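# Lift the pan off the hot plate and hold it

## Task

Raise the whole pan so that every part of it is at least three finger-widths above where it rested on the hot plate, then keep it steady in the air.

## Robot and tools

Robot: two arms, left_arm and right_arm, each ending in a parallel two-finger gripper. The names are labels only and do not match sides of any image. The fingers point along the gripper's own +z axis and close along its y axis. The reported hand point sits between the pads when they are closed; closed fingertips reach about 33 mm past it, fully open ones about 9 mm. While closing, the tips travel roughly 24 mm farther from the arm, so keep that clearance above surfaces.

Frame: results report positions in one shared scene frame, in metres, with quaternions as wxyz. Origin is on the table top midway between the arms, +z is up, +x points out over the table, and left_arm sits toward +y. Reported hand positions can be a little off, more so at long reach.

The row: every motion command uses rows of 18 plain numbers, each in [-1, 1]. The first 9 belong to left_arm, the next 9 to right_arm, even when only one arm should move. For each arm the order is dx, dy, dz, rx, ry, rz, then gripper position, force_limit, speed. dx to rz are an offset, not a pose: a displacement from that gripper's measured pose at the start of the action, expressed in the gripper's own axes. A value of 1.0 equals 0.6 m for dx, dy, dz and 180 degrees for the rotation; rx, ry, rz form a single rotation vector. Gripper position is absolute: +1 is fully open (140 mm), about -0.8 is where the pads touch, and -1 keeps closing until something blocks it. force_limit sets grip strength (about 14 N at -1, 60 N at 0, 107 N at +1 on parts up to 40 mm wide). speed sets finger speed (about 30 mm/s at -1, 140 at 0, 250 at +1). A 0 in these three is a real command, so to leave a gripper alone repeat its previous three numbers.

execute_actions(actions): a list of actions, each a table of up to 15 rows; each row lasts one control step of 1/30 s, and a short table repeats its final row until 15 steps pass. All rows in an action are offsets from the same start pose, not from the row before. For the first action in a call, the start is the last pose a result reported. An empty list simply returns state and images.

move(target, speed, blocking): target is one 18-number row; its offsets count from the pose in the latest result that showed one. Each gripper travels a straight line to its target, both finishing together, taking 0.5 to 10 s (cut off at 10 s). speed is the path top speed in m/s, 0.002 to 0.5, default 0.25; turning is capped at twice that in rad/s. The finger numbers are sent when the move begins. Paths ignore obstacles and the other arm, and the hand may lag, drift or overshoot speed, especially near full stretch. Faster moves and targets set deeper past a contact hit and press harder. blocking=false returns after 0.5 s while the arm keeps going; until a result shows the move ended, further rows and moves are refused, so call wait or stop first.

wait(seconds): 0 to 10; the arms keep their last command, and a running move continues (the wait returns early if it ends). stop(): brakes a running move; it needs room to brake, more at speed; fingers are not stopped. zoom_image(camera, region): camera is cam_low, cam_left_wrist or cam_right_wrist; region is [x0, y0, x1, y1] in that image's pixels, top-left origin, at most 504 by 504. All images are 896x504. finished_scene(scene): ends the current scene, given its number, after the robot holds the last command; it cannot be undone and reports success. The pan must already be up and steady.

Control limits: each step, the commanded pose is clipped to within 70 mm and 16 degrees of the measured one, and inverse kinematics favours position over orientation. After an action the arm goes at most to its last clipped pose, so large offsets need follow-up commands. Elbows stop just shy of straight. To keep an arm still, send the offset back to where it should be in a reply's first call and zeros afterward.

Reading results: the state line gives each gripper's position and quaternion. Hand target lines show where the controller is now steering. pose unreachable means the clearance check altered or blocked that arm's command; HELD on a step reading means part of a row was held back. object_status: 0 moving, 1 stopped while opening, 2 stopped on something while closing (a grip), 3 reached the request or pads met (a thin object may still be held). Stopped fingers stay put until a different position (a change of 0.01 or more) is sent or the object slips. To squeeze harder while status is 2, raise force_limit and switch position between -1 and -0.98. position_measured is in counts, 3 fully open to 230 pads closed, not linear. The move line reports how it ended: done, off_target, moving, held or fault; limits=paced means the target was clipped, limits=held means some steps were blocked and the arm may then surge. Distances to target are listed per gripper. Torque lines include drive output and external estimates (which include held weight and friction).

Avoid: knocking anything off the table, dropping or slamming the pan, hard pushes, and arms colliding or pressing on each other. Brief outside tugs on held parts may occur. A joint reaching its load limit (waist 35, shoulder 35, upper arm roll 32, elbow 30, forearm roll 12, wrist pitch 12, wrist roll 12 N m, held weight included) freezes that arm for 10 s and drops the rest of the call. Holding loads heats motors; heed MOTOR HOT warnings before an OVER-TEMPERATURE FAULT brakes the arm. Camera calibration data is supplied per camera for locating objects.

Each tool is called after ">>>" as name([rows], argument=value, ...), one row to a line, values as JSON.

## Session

>>> execute_actions(actions=[])

Scene clock: 0.00 s.
left_arm: end_effector_position=(+0.5345, +0.5595, +0.2772) position_measured=3 object_status=3 end_effector_quat_wxyz=(+0.068, +0.123, +0.952, +0.273) | right_arm: end_effector_position=(+0.5963, -0.3325, +0.4131) position_measured=3 object_status=3 end_effector_quat_wxyz=(-0.002, +0.926, -0.376, -0.004)
Joint positions: left_arm=[ 0.218 -0.304  0.043 -2.387  0.682  2.225  1.506] | right_arm=[-0.011  0.003 -0.014 -1.565  0.007  1.563 -0.795]
Joint velocities: left_arm=[-0.001 -0.001 -0.001  0.001 -0.002  0.001  0.001] | right_arm=[ 0.     0.001  0.001  0.    -0.001 -0.    -0.001]
Joint torques (N m, as the joint torque sensors report them, + toward a larger angle): no reading
External joint torques (N m, as the arm's controller estimates them; a push from outside toward a larger angle lowers the number): no reading
Hand target (left_arm): +0.535, +0.560, +0.277; +0.068, +0.123, +0.952, +0.273
Hand target (right_arm): +0.596, -0.332, +0.413; -0.002, +0.926, -0.376, -0.004
camera_calibration (this result's frames):
cam_left_wrist: T_world_to_cam=[[0.203502, 0.822444, 0.531199, -0.716538], [0.80668, -0.448313, 0.385075, -0.278238], [0.554846, 0.350144, -0.754682, -0.0900274], [0, 0, 0, 1]] pos_world=[0.420217, 0.496098, 0.419825]
cam_right_wrist: T_world_to_cam=[[-0.625608, -0.780114, -0.00607028, 0.118817], [-0.692853, 0.55202, 0.463927, 0.401148], [-0.358565, 0.294443, -0.885853, 0.858213], [0, 0, 0, 1]] pos_world=[0.659995, -0.381445, 0.574868]

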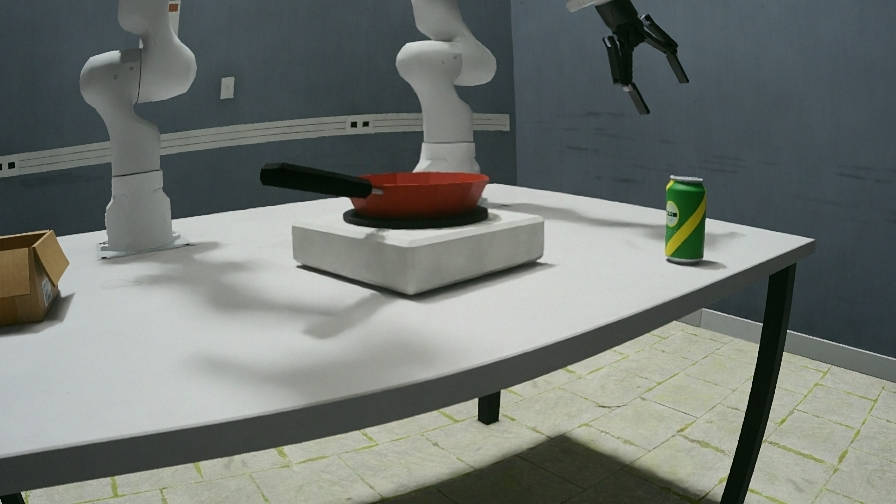

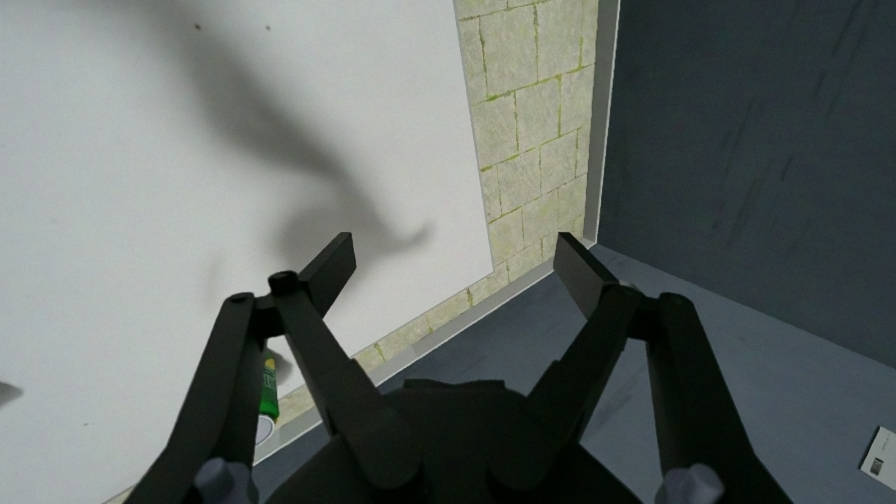

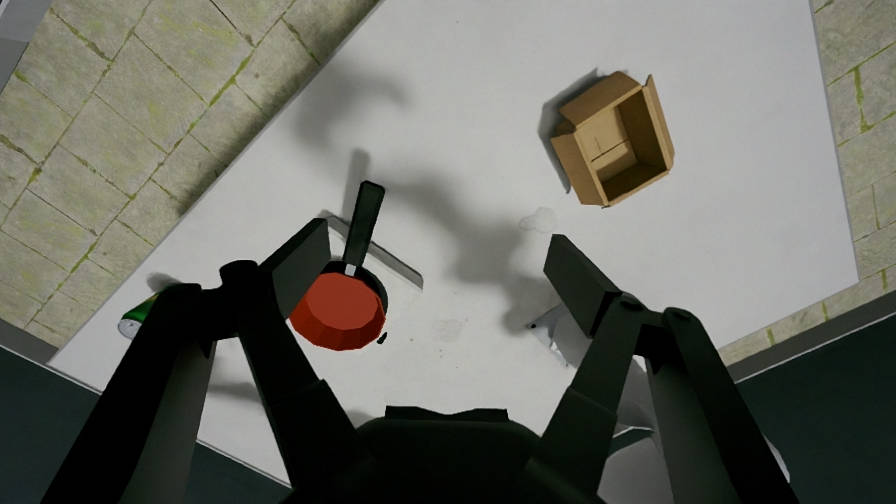

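>>> zoom_image(camera="cam_right_wrist", region=[270, 170, 440, 360])

>>> zoom_image(camera="cam_low", region=[250, 150, 430, 240])

>>> zoom_image(camera="cam_low", region=[330, 155, 510, 245])

Region (270, 170, 440, 360) of cam_right_wrist's 896x504 image, scaled by 2.653, with more detail than that image has; it fills the left 451 columns of this view, and the rest is white.

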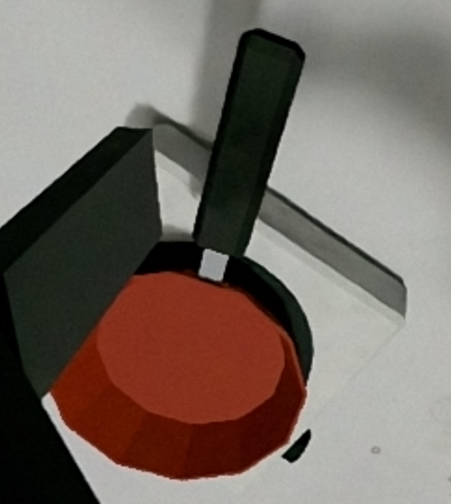

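Region (250, 150, 430, 240) of cam_low's 896x504 image, scaled by 2.800, with more detail than that image has.

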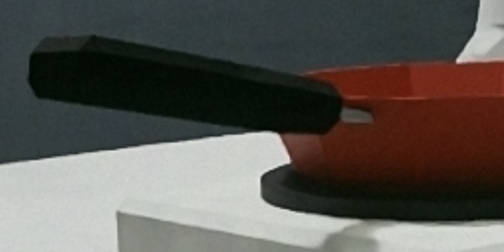

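Region (330, 155, 510, 245) of cam_low's 896x504 image, scaled by 2.800, with more detail than that image has.

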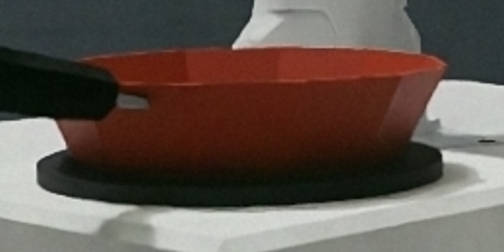

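>>> move(target=[-0.054,-0.7337,-0.2648,0.2948,0.0364,-0.2566,-0.3,0.8,0.3, -0.1752,-0.1968,0.3737,0,0,0.0933,0.2,0.8,0.3], speed=0.33)

Scene clock: 122.67 s.
left_arm: end_effector_position=(+0.4482, +0.1047, +0.1798) position_measured=167 object_status=3 end_effector_quat_wxyz=(+0.054, -0.238, +0.946, -0.215) | right_arm: end_effector_position=(+0.6040, -0.1751, +0.1895) position_measured=104 object_status=3 end_effector_quat_wxyz=(+0.000, +0.864, -0.504, -0.005)
Joint positions: left_arm=[-0.189 -0.295 -0.185 -2.643 -0.621  2.675  1.022] | right_arm=[ 0.151  0.143  0.101 -1.965 -0.008  2.1   -0.229]
Joint velocities: left_arm=[-0.001  0.001 -0.002 -0.001 -0.005  0.012 -0.003] | right_arm=[-0.001 -0.001  0.001  0.001 -0.003  0.003  0.029]
Joint torques (N m, as the joint torque sensors report them, + toward a larger angle): left_arm=[ -0.68 -17.25   0.26  19.1    0.28   3.06  -0.3 ] | right_arm=[  0.28 -34.89  -0.02  22.69  -0.2    3.04   0.25]
External joint torques (N m, as the arm's controller estimates them; a push from outside toward a larger angle lowers the number): left_arm=[-0.67  1.77 -0.66 -2.56 -0.61  0.32 -0.28] | right_arm=[ 0.25  1.21 -0.64 -1.03 -0.89  0.54  0.25]
Hand target (left_arm): +0.448, +0.104, +0.178; +0.053, -0.241, +0.945, -0.215
Hand target (right_arm): +0.605, -0.176, +0.189; +0.001, +0.861, -0.509, -0.003
Off the commanded pose (left_arm): 0.006 m, 1 deg.
Off the commanded pose (right_arm): 0.003 m, 1 deg.
move: off_target (left_arm)
camera_calibration (this result's frames):
cam_left_wrist: T_world_to_cam=[[-0.419923, 0.794743, -0.438233, 0.183492], [0.732252, 0.58196, 0.353737, -0.443855], [0.536164, -0.172355, -0.826331, 0.11951], [0, 0, 0, 1]] pos_world=[0.33799, 0.133075, 0.336175]
cam_right_wrist: T_world_to_cam=[[-0.819715, -0.572772, 0.000511742, 0.39734], [-0.506945, 0.725923, 0.464805, 0.341355], [-0.266599, 0.380748, -0.885413, 0.576023], [0, 0, 0, 1]] pos_world=[0.65232, -0.239532, 0.351152]

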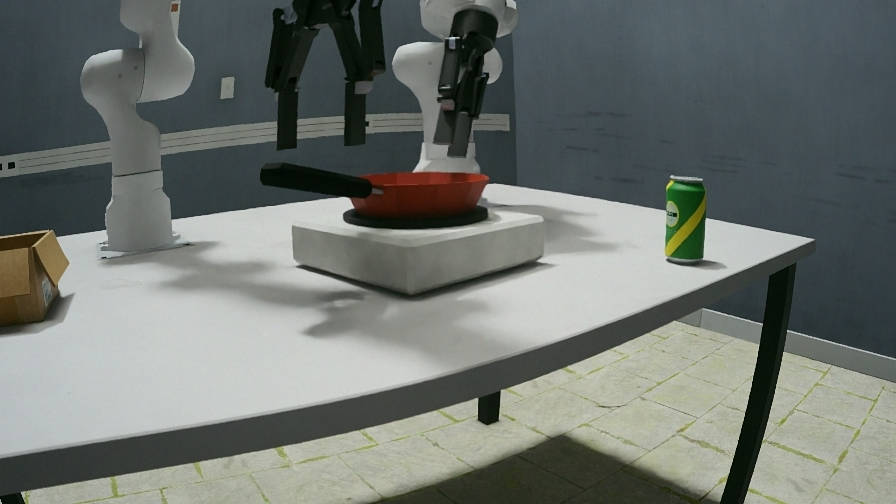

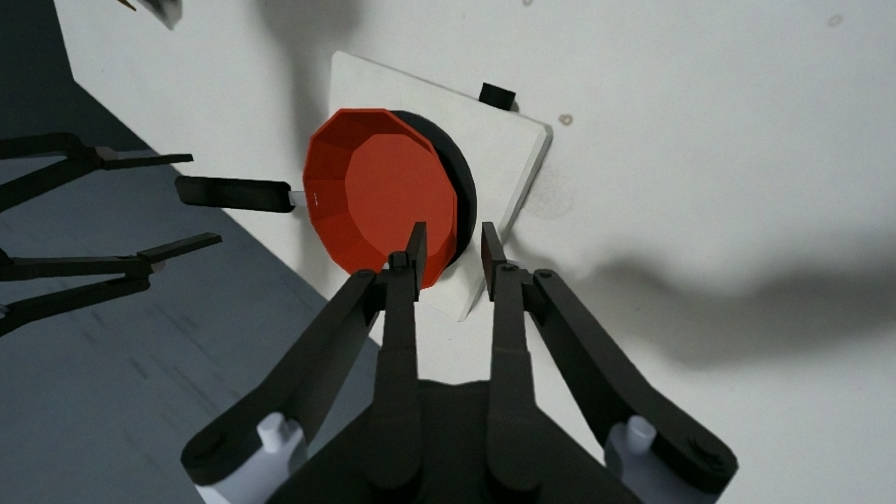

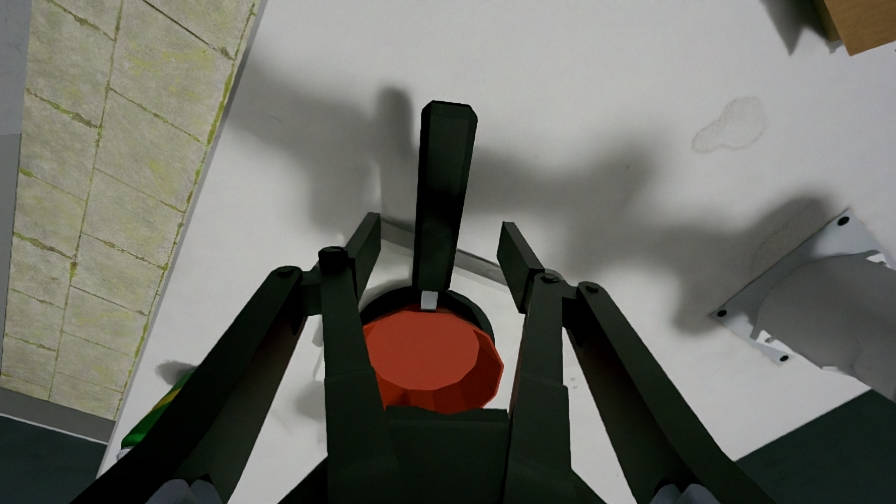

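>>> execute_actions(actions=[])

>>> zoom_image(camera="cam_left_wrist", region=[380, 140, 530, 300])

>>> zoom_image(camera="cam_right_wrist", region=[330, 90, 560, 330])

>>> zoom_image(camera="cam_low", region=[390, 90, 510, 210])

>>> zoom_image(camera="cam_low", region=[250, 70, 400, 210])

Scene clock: 128.40 s.
left_arm: end_effector_position=(+0.4487, +0.1047, +0.1799) position_measured=167 object_status=3 end_effector_quat_wxyz=(+0.055, -0.238, +0.945, -0.215) | right_arm: end_effector_position=(+0.6042, -0.1751, +0.1896) position_measured=104 object_status=3 end_effector_quat_wxyz=(+0.000, +0.861, -0.508, -0.005)
Joint positions: left_arm=[-0.189 -0.295 -0.185 -2.643 -0.622  2.677  1.021] | right_arm=[ 0.151  0.143  0.101 -1.965 -0.009  2.101 -0.22 ]
Joint velocities: left_arm=[ 0.001 -0.001 -0.001  0.     0.     0.     0.001] | right_arm=[ 0.001 -0.    -0.001 -0.001 -0.001  0.001 -0.001]
Joint torques (N m, as the joint torque sensors report them, + toward a larger angle): left_arm=[ -0.31 -17.4    0.01  19.36   0.31   3.12  -0.28] | right_arm=[  0.3  -34.68  -0.29  22.67  -0.1    2.95   0.18]
External joint torques (N m, as the arm's controller estimates them; a push from outside toward a larger angle lowers the number): left_arm=[-0.34  1.76 -0.95 -2.41 -0.59  0.35 -0.26] | right_arm=[ 0.29  1.33 -0.89 -1.   -0.79  0.45  0.18]
Hand target (left_arm): +0.448, +0.104, +0.178; +0.053, -0.241, +0.945, -0.215
Hand target (right_arm): +0.605, -0.176, +0.189; +0.001, +0.861, -0.509, -0.003
Off the commanded pose (left_arm): 0.006 m, 1 deg.
Off the commanded pose (right_arm): 0.003 m, 0 deg.
camera_calibration (this result's frames):
cam_left_wrist: T_world_to_cam=[[-0.420639, 0.793817, -0.439223, 0.184365], [0.730806, 0.583356, 0.354426, -0.443877], [0.537573, -0.171901, -0.825509, 0.118551], [0, 0, 0, 1]] pos_world=[0.338209, 0.132965, 0.336163]
cam_right_wrist: T_world_to_cam=[[-0.824721, -0.565539, 0.0000611672, 0.401888], [-0.500837, 0.730417, 0.464384, 0.33862], [-0.262672, 0.382957, -0.885634, 0.574187], [0, 0, 0, 1]] pos_world=[0.651862, -0.239939, 0.351245]

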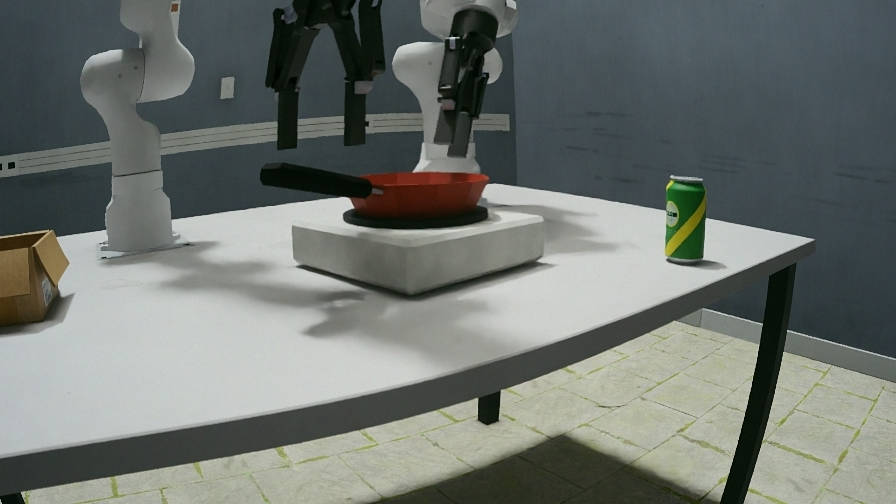

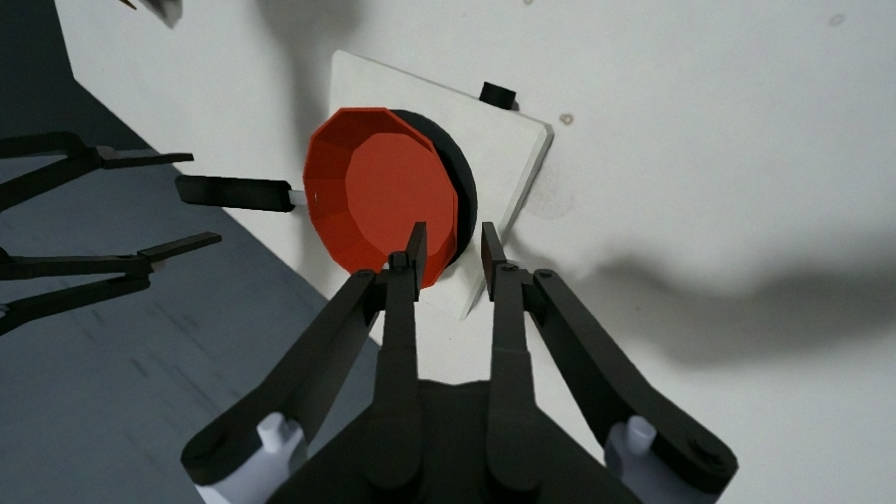

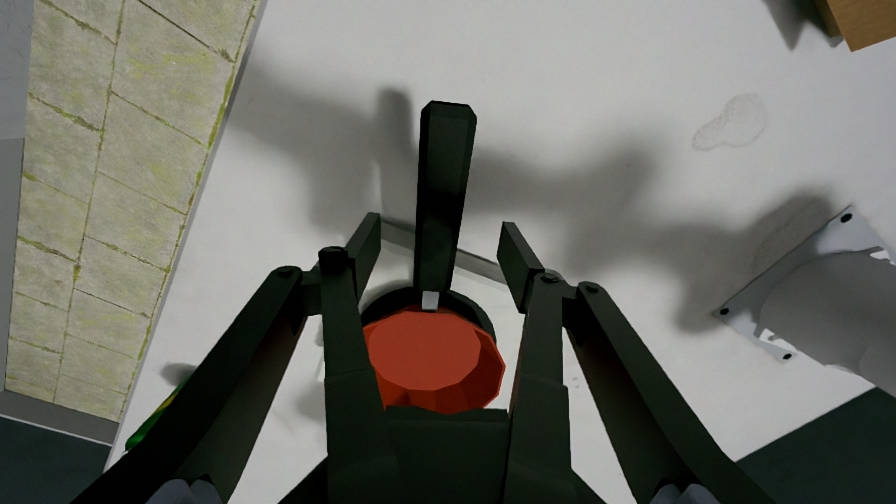

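Region (380, 140, 530, 300) of cam_left_wrist's 896x504 image, scaled by 3.150, with more detail than that image has; it fills the left 472 columns of this view, and the rest is white.

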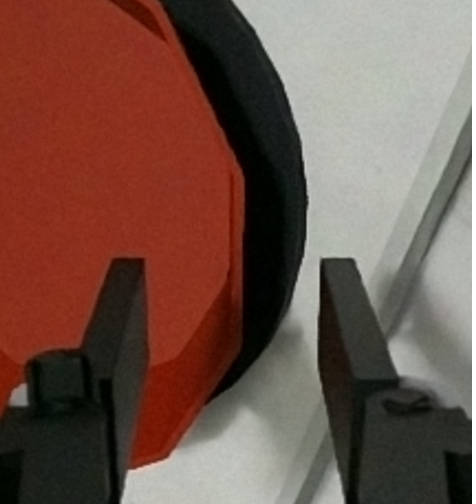

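Region (330, 90, 560, 330) of cam_right_wrist's 896x504 image, scaled by 2.100, with more detail than that image has; it fills the left 483 columns of this view, and the rest is white.

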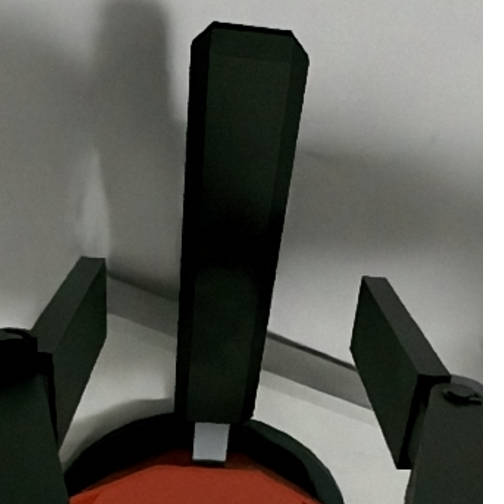

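Region (390, 90, 510, 210) of cam_low's 896x504 image, scaled by 4.200, with more detail than that image has.

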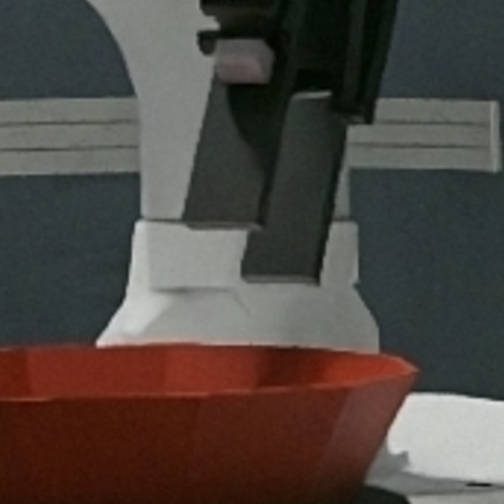

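Region (250, 70, 400, 210) of cam_low's 896x504 image, scaled by 3.360, with more detail than that image has; it fills the top 470 rows of this view, and the rest is white.

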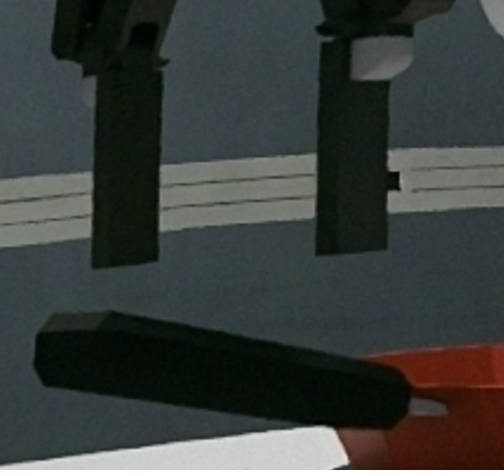

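>>> move(target=[0.0033,0.0017,0.1067,0,0,0.005,-0.48,0.8,-0.3, 0,-0.0017,0.1,0,0,0.005,-0.12,0.8,-0.3], speed=0.12)

>>> zoom_image(camera="cam_left_wrist", region=[380, 160, 530, 320])

>>> zoom_image(camera="cam_right_wrist", region=[330, 90, 560, 380])

>>> zoom_image(camera="cam_low", region=[250, 110, 510, 240])

Scene clock: 174.43 s.
left_arm: end_effector_position=(+0.4571, +0.0794, +0.1207) position_measured=190 object_status=3 end_effector_quat_wxyz=(+0.051, -0.238, +0.946, -0.215) | right_arm: end_effector_position=(+0.6042, -0.1749, +0.1301) position_measured=144 object_status=3 end_effector_quat_wxyz=(+0.001, +0.858, -0.513, -0.006)
Joint positions: left_arm=[-0.258 -0.089 -0.19  -2.602 -0.76   2.844  1.128] | right_arm=[ 0.151  0.216  0.101 -2.029 -0.017  2.233 -0.202]
Joint velocities: left_arm=[-0.001  0.001  0.001 -0.001 -0.02   0.011  0.047] | right_arm=[ 0.001 -0.     0.001  0.    -0.002  0.008  0.006]
Joint torques (N m, as the joint torque sensors report them, + toward a larger angle): left_arm=[ -0.78 -22.32   1.57  19.68   0.37   2.97   0.3 ] | right_arm=[  0.78 -36.12   0.1   21.6   -0.27   2.92   0.21]
External joint torques (N m, as the arm's controller estimates them; a push from outside toward a larger angle lowers the number): left_arm=[-0.76  1.78  1.33  0.25 -0.63  0.34  0.32] | right_arm=[ 0.75  1.38 -0.82 -1.14 -0.9   0.43  0.21]
Hand target (left_arm): +0.460, +0.079, +0.121; +0.055, -0.232, +0.947, -0.216
Hand target (right_arm): +0.605, -0.175, +0.129; +0.001, +0.857, -0.515, -0.004
Off the commanded pose (left_arm): 0.003 m, 1 deg.
Off the commanded pose (right_arm): 0.001 m, 0 deg.
move: done
camera_calibration (this result's frames):
cam_left_wrist: T_world_to_cam=[[-0.421516, 0.794591, -0.436977, 0.181987], [0.734691, 0.581706, 0.349066, -0.415239], [0.531557, -0.173907, -0.828978, 0.0641281], [0, 0, 0, 1]] pos_world=[0.347695, 0.108094, 0.277631]
cam_right_wrist: T_world_to_cam=[[-0.831956, -0.554835, 0.00279636, 0.407895], [-0.489828, 0.736828, 0.465997, 0.360313], [-0.260612, 0.386319, -0.884782, 0.520704], [0, 0, 0, 1]] pos_world=[0.651544, -0.240332, 0.291664]

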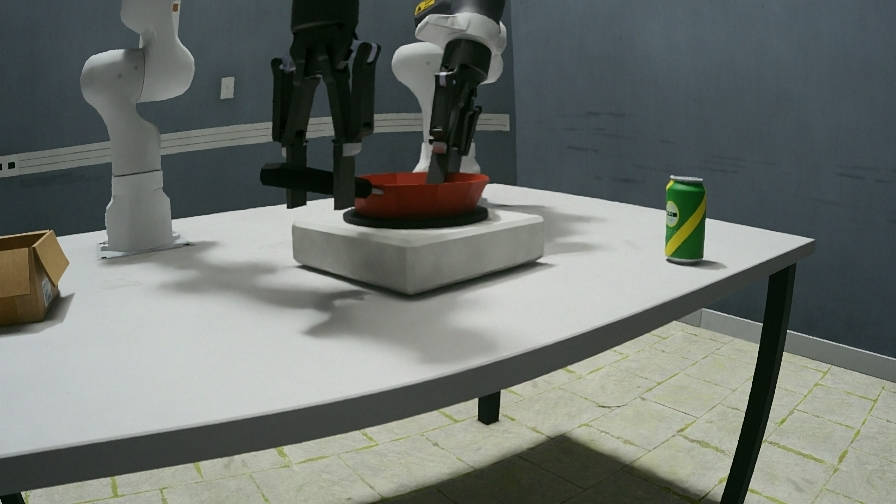

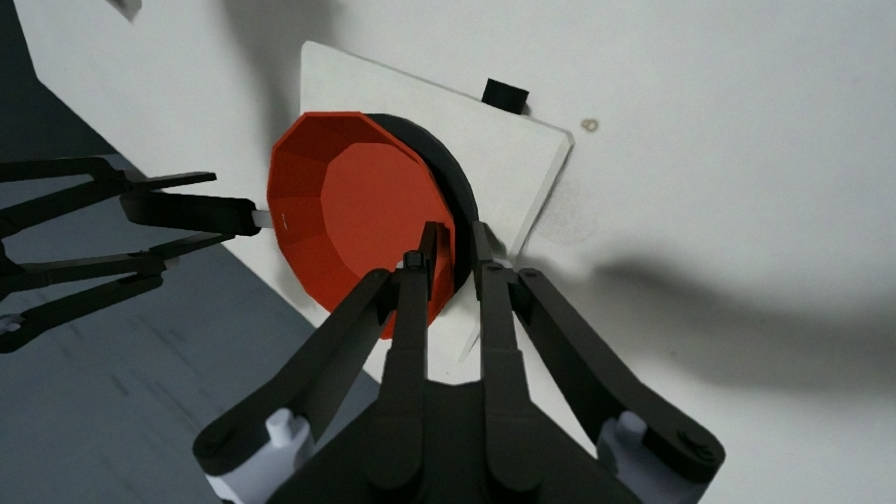

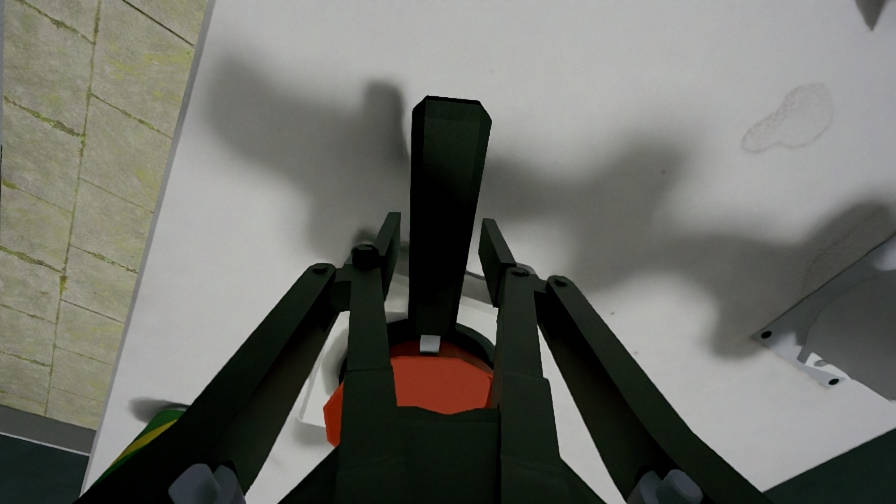

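Region (380, 160, 530, 320) of cam_left_wrist's 896x504 image, scaled by 3.150, with more detail than that image has; it fills the left 472 columns of this view, and the rest is white.

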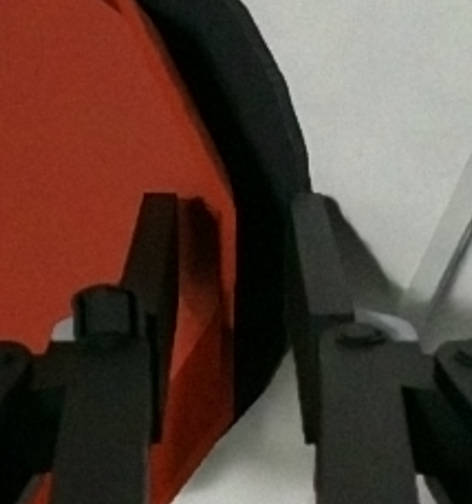

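Region (330, 90, 560, 380) of cam_right_wrist's 896x504 image, scaled by 1.738, with more detail than that image has; it fills the left 400 columns of this view, and the rest is white.

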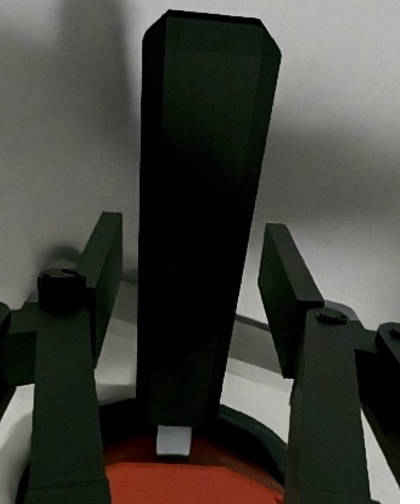

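Region (250, 110, 510, 240) of cam_low's 896x504 image, scaled by 1.938, with more detail than that image has.

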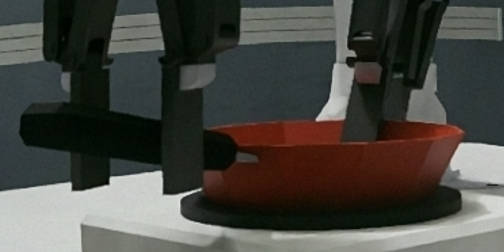

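>>> execute_actions(actions=[])

>>> zoom_image(camera="cam_left_wrist", region=[380, 160, 530, 320])

Scene clock: 178.47 s.
left_arm: end_effector_position=(+0.4577, +0.0795, +0.1209) position_measured=190 object_status=3 end_effector_quat_wxyz=(+0.053, -0.232, +0.947, -0.215) | right_arm: end_effector_position=(+0.6046, -0.1748, +0.1303) position_measured=144 object_status=3 end_effector_quat_wxyz=(+0.000, +0.858, -0.514, -0.006)
Joint positions: left_arm=[-0.258 -0.088 -0.19  -2.602 -0.763  2.846  1.143] | right_arm=[ 0.151  0.216  0.101 -2.029 -0.018  2.235 -0.2  ]
Joint velocities: left_arm=[-0.    -0.001 -0.    -0.001 -0.     0.    -0.001] | right_arm=[ 0.002 -0.001  0.001  0.001  0.002  0.    -0.   ]
Joint torques (N m, as the joint torque sensors report them, + toward a larger angle): left_arm=[ -1.61 -22.71   2.92  20.08   0.37   3.03   0.4 ] | right_arm=[  0.61 -36.19   0.6   21.82  -0.23   2.98   0.2 ]
External joint torques (N m, as the arm's controller estimates them; a push from outside toward a larger angle lowers the number): left_arm=[-1.57  1.39  2.7   0.63 -0.63  0.4   0.42] | right_arm=[ 0.37  1.25 -0.51 -0.89 -0.87  0.49  0.2 ]
Hand target (left_arm): +0.460, +0.079, +0.121; +0.055, -0.232, +0.947, -0.216
Hand target (right_arm): +0.605, -0.175, +0.129; +0.001, +0.857, -0.515, -0.004
Off the commanded pose (left_arm): 0.002 m, 0 deg.
Off the commanded pose (right_arm): 0.001 m, 0 deg.
camera_calibration (this result's frames):
cam_left_wrist: T_world_to_cam=[[-0.410653, 0.799536, -0.438299, 0.177109], [0.738306, 0.573656, 0.354716, -0.417502], [0.535041, -0.177933, -0.825876, 0.0623846], [0, 0, 0, 1]] pos_world=[0.347596, 0.108998, 0.277243]
cam_right_wrist: T_world_to_cam=[[-0.832834, -0.553521, 0.00157163, 0.409214], [-0.489278, 0.737495, 0.46552, 0.360248], [-0.258834, 0.386932, -0.885036, 0.519946], [0, 0, 0, 1]] pos_world=[0.651648, -0.240355, 0.291825]

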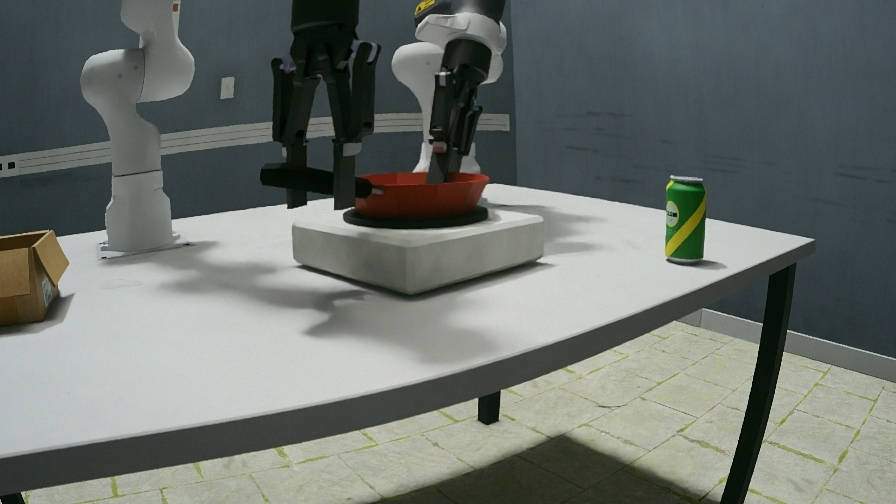

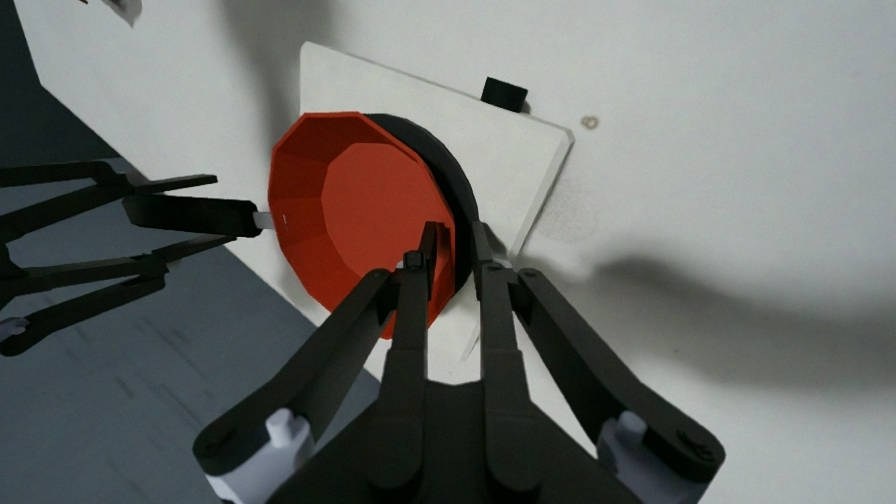

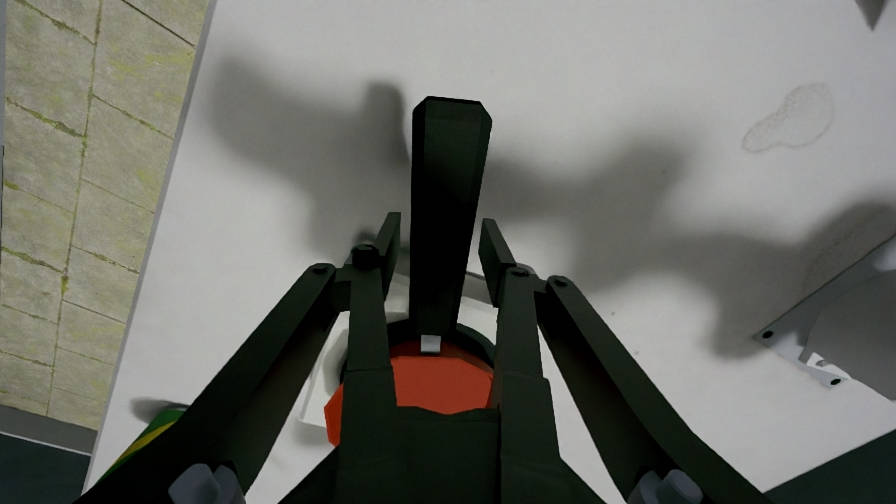

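Region (380, 160, 530, 320) of cam_left_wrist's 896x504 image, scaled by 3.150, with more detail than that image has; it fills the left 472 columns of this view, and the rest is white.

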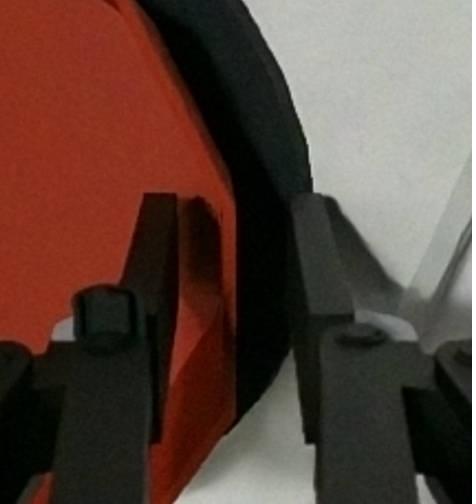

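>>> execute_actions([
  [[-0.002,-0.0006,0,0,0,0,-0.48,0.8,-0.3, 0,0,0,0,0,0,-0.12,0.8,-0.3],[-0.004,-0.0012,0,0,0,0,-0.48,0.8,-0.3, 0,0,0,0,0,0,-0.12,0.8,-0.3],[-0.006,-0.002,0,0,0,0,-0.48,0.8,-0.3, 0,0,0,0,0,0,-0.12,0.8,-0.3],[-0.007,-0.002,0,0,0,0,-1,0.8,-0.3, 0,0,0,0,0,0,-1,0.8,-0.3]],
])

>>> zoom_image(camera="cam_left_wrist", region=[380, 160, 530, 320])

Scene clock: 193.67 s.
left_arm: end_effector_position=(+0.4619, +0.0793, +0.1230) position_measured=232 object_status=0 end_effector_quat_wxyz=(+0.055, -0.232, +0.947, -0.217) | right_arm: end_effector_position=(+0.6053, -0.1766, +0.1295) position_measured=182 object_status=0 end_effector_quat_wxyz=(+0.001, +0.856, -0.516, -0.006)
Joint positions: left_arm=[-0.254 -0.085 -0.188 -2.593 -0.76   2.844  1.145] | right_arm=[ 0.15   0.217  0.099 -2.028 -0.018  2.236 -0.198]
Joint velocities: left_arm=[-0.001 -0.001  0.001 -0.    -0.001  0.001  0.005] | right_arm=[ 0.001  0.001  0.     0.    -0.     0.     0.001]
Joint torques (N m, as the joint torque sensors report them, + toward a larger angle): left_arm=[  0.43 -22.27   1.95  18.62   1.53   2.09  -0.09] | right_arm=[  0.84 -37.65   1.73  22.32   0.68   2.23  -0.22]
External joint torques (N m, as the arm's controller estimates them; a push from outside toward a larger angle lowers the number): left_arm=[ 0.41  2.1   1.67 -0.96  0.52 -0.56 -0.08] | right_arm=[ 0.82 -0.21  0.82 -0.36  0.05 -0.25 -0.23]
Hand target (left_arm): +0.462, +0.080, +0.121; +0.053, -0.232, +0.947, -0.215
Hand target (right_arm): +0.605, -0.175, +0.130; +0.000, +0.858, -0.514, -0.006
Off the commanded pose (left_arm): 0.002 m, 0 deg.
Off the commanded pose (right_arm): 0.002 m, 0 deg.
Step readings (end_effector_position):
0: left_arm (+0.4577, +0.0794, +0.1209) | right_arm (+0.6046, -0.1748, +0.1303)
1: left_arm (+0.4577, +0.0794, +0.1209) | right_arm (+0.6046, -0.1748, +0.1303)
2: left_arm (+0.4579, +0.0794, +0.1210) | right_arm (+0.6046, -0.1748, +0.1303)
4: left_arm (+0.4593, +0.0794, +0.1215) | right_arm (+0.6046, -0.1748, +0.1303)
8: left_arm (+0.4612, +0.0799, +0.1221) | right_arm (+0.6046, -0.1748, +0.1303)
15: end_effector_position above
camera_calibration (this result's frames):
cam_left_wrist: T_world_to_cam=[[-0.40918, 0.798528, -0.441503, 0.179702], [0.736777, 0.574583, 0.356389, -0.420856], [0.538267, -0.179462, -0.823445, 0.0601689], [0, 0, 0, 1]] pos_world=[0.35122, 0.109118, 0.278873]
cam_right_wrist: T_world_to_cam=[[-0.835652, -0.549256, 0.00182871, 0.411257], [-0.485465, 0.740148, 0.465301, 0.360402], [-0.256923, 0.387942, -0.88515, 0.519211], [0, 0, 0, 1]] pos_world=[0.652028, -0.242289, 0.291132]

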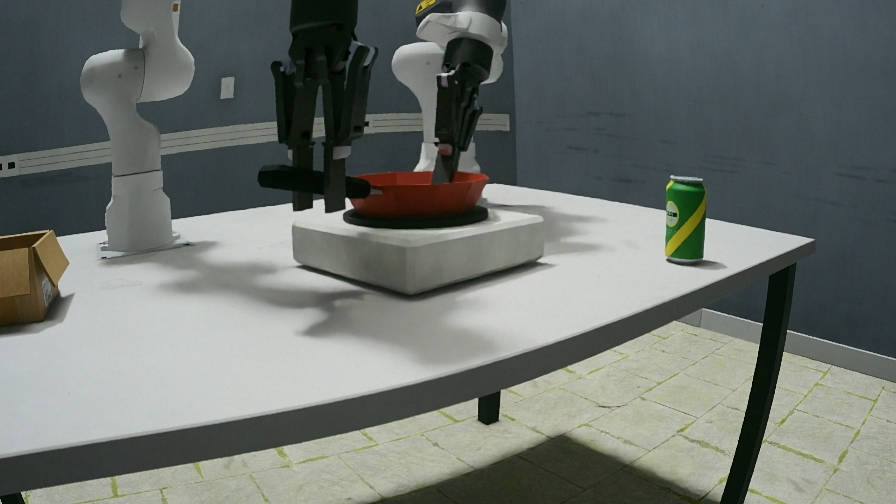

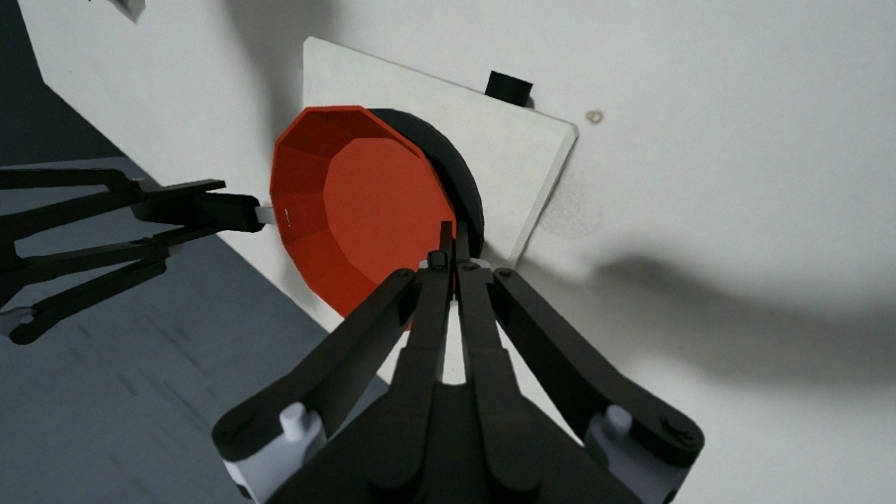

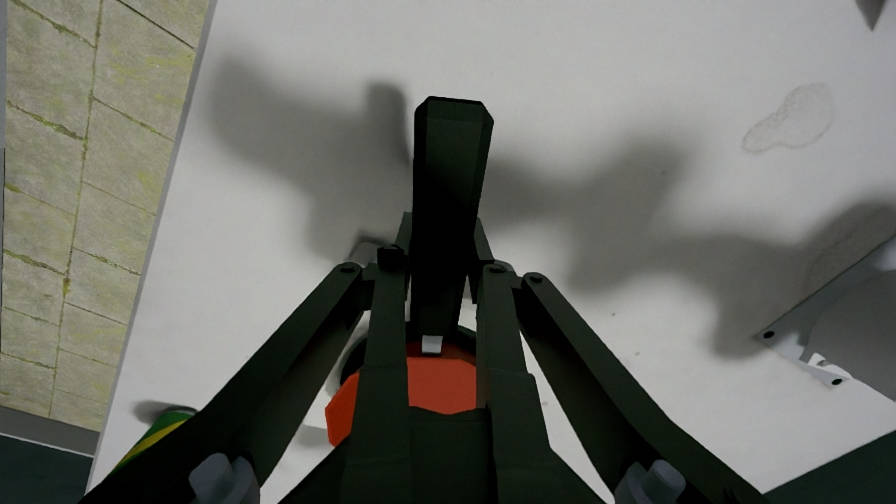

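Region (380, 160, 530, 320) of cam_left_wrist's 896x504 image, scaled by 3.150, with more detail than that image has; it fills the left 472 columns of this view, and the rest is white.

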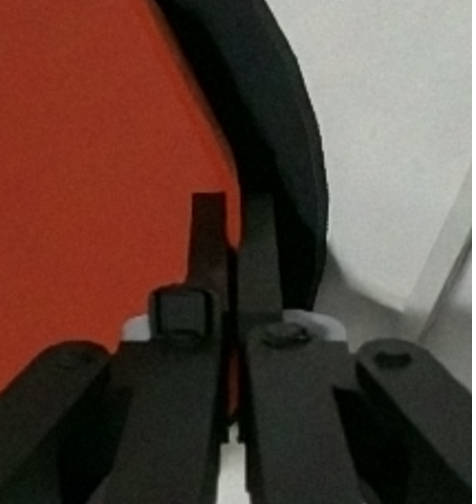

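>>> execute_actions(actions=[])

Scene clock: 196.57 s.
left_arm: end_effector_position=(+0.4619, +0.0793, +0.1230) position_measured=232 object_status=3 end_effector_quat_wxyz=(+0.055, -0.232, +0.947, -0.217) | right_arm: end_effector_position=(+0.6053, -0.1766, +0.1295) position_measured=182 object_status=2 end_effector_quat_wxyz=(+0.001, +0.856, -0.516, -0.006)
Joint positions: left_arm=[-0.254 -0.085 -0.188 -2.593 -0.76   2.843  1.146] | right_arm=[ 0.15   0.217  0.099 -2.028 -0.018  2.236 -0.198]
Joint velocities: left_arm=[-0.    -0.001  0.001 -0.     0.    -0.001 -0.   ] | right_arm=[-0.002 -0.001 -0.    -0.     0.     0.     0.001]
Joint torques (N m, as the joint torque sensors report them, + toward a larger angle): left_arm=[  1.54 -22.75   1.69  19.58   1.68   2.    -0.01] | right_arm=[  0.63 -37.42   1.79  22.1    0.7    2.18  -0.17]
External joint torques (N m, as the arm's controller estimates them; a push from outside toward a larger angle lowers the number): left_arm=[ 1.54  1.57  1.44  0.01  0.68 -0.64  0.01] | right_arm=[ 0.8   0.12  1.07 -0.63  0.07 -0.31 -0.17]
Hand target (left_arm): +0.462, +0.080, +0.121; +0.053, -0.232, +0.947, -0.215
Hand target (right_arm): +0.605, -0.175, +0.130; +0.000, +0.858, -0.514, -0.006
Off the commanded pose (left_arm): 0.002 m, 0 deg.
Off the commanded pose (right_arm): 0.002 m, 0 deg.
camera_calibration (this result's frames):
cam_left_wrist: T_world_to_cam=[[-0.408881, 0.798679, -0.441506, 0.179559], [0.736909, 0.574337, 0.356513, -0.420911], [0.538313, -0.179578, -0.82339, 0.0601523], [0, 0, 0, 1]] pos_world=[0.351211, 0.109137, 0.278866]
cam_right_wrist: T_world_to_cam=[[-0.835706, -0.549174, 0.0018314, 0.411303], [-0.485391, 0.740196, 0.465301, 0.360368], [-0.256887, 0.387966, -0.88515, 0.519193], [0, 0, 0, 1]] pos_world=[0.652022, -0.242295, 0.291131]

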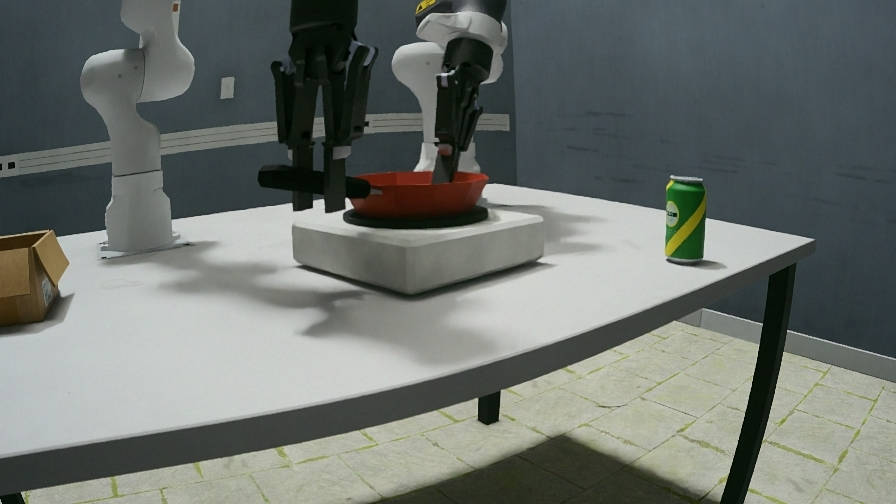

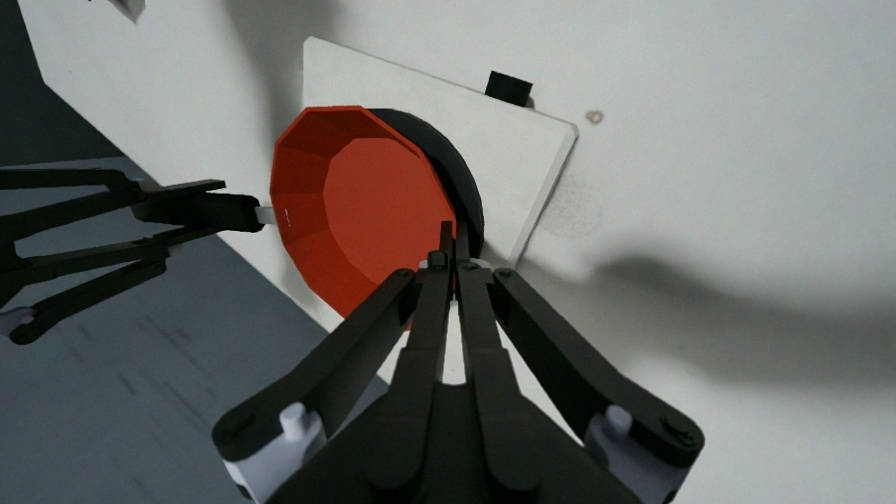

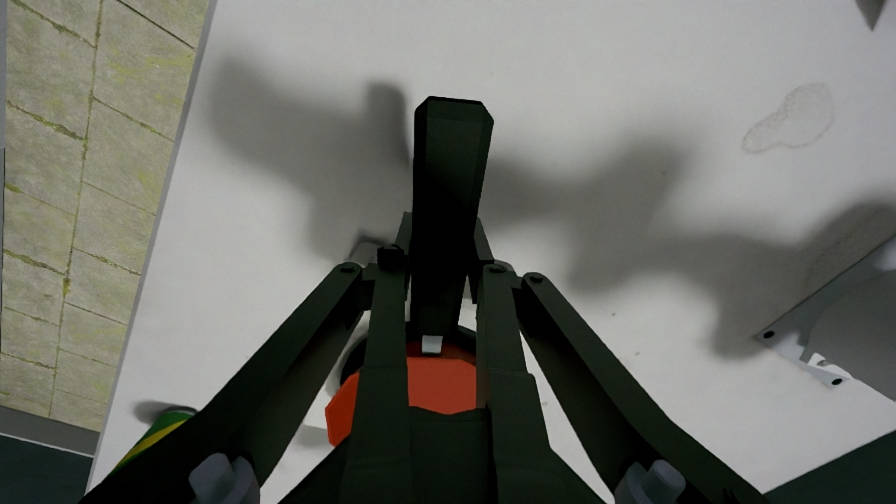

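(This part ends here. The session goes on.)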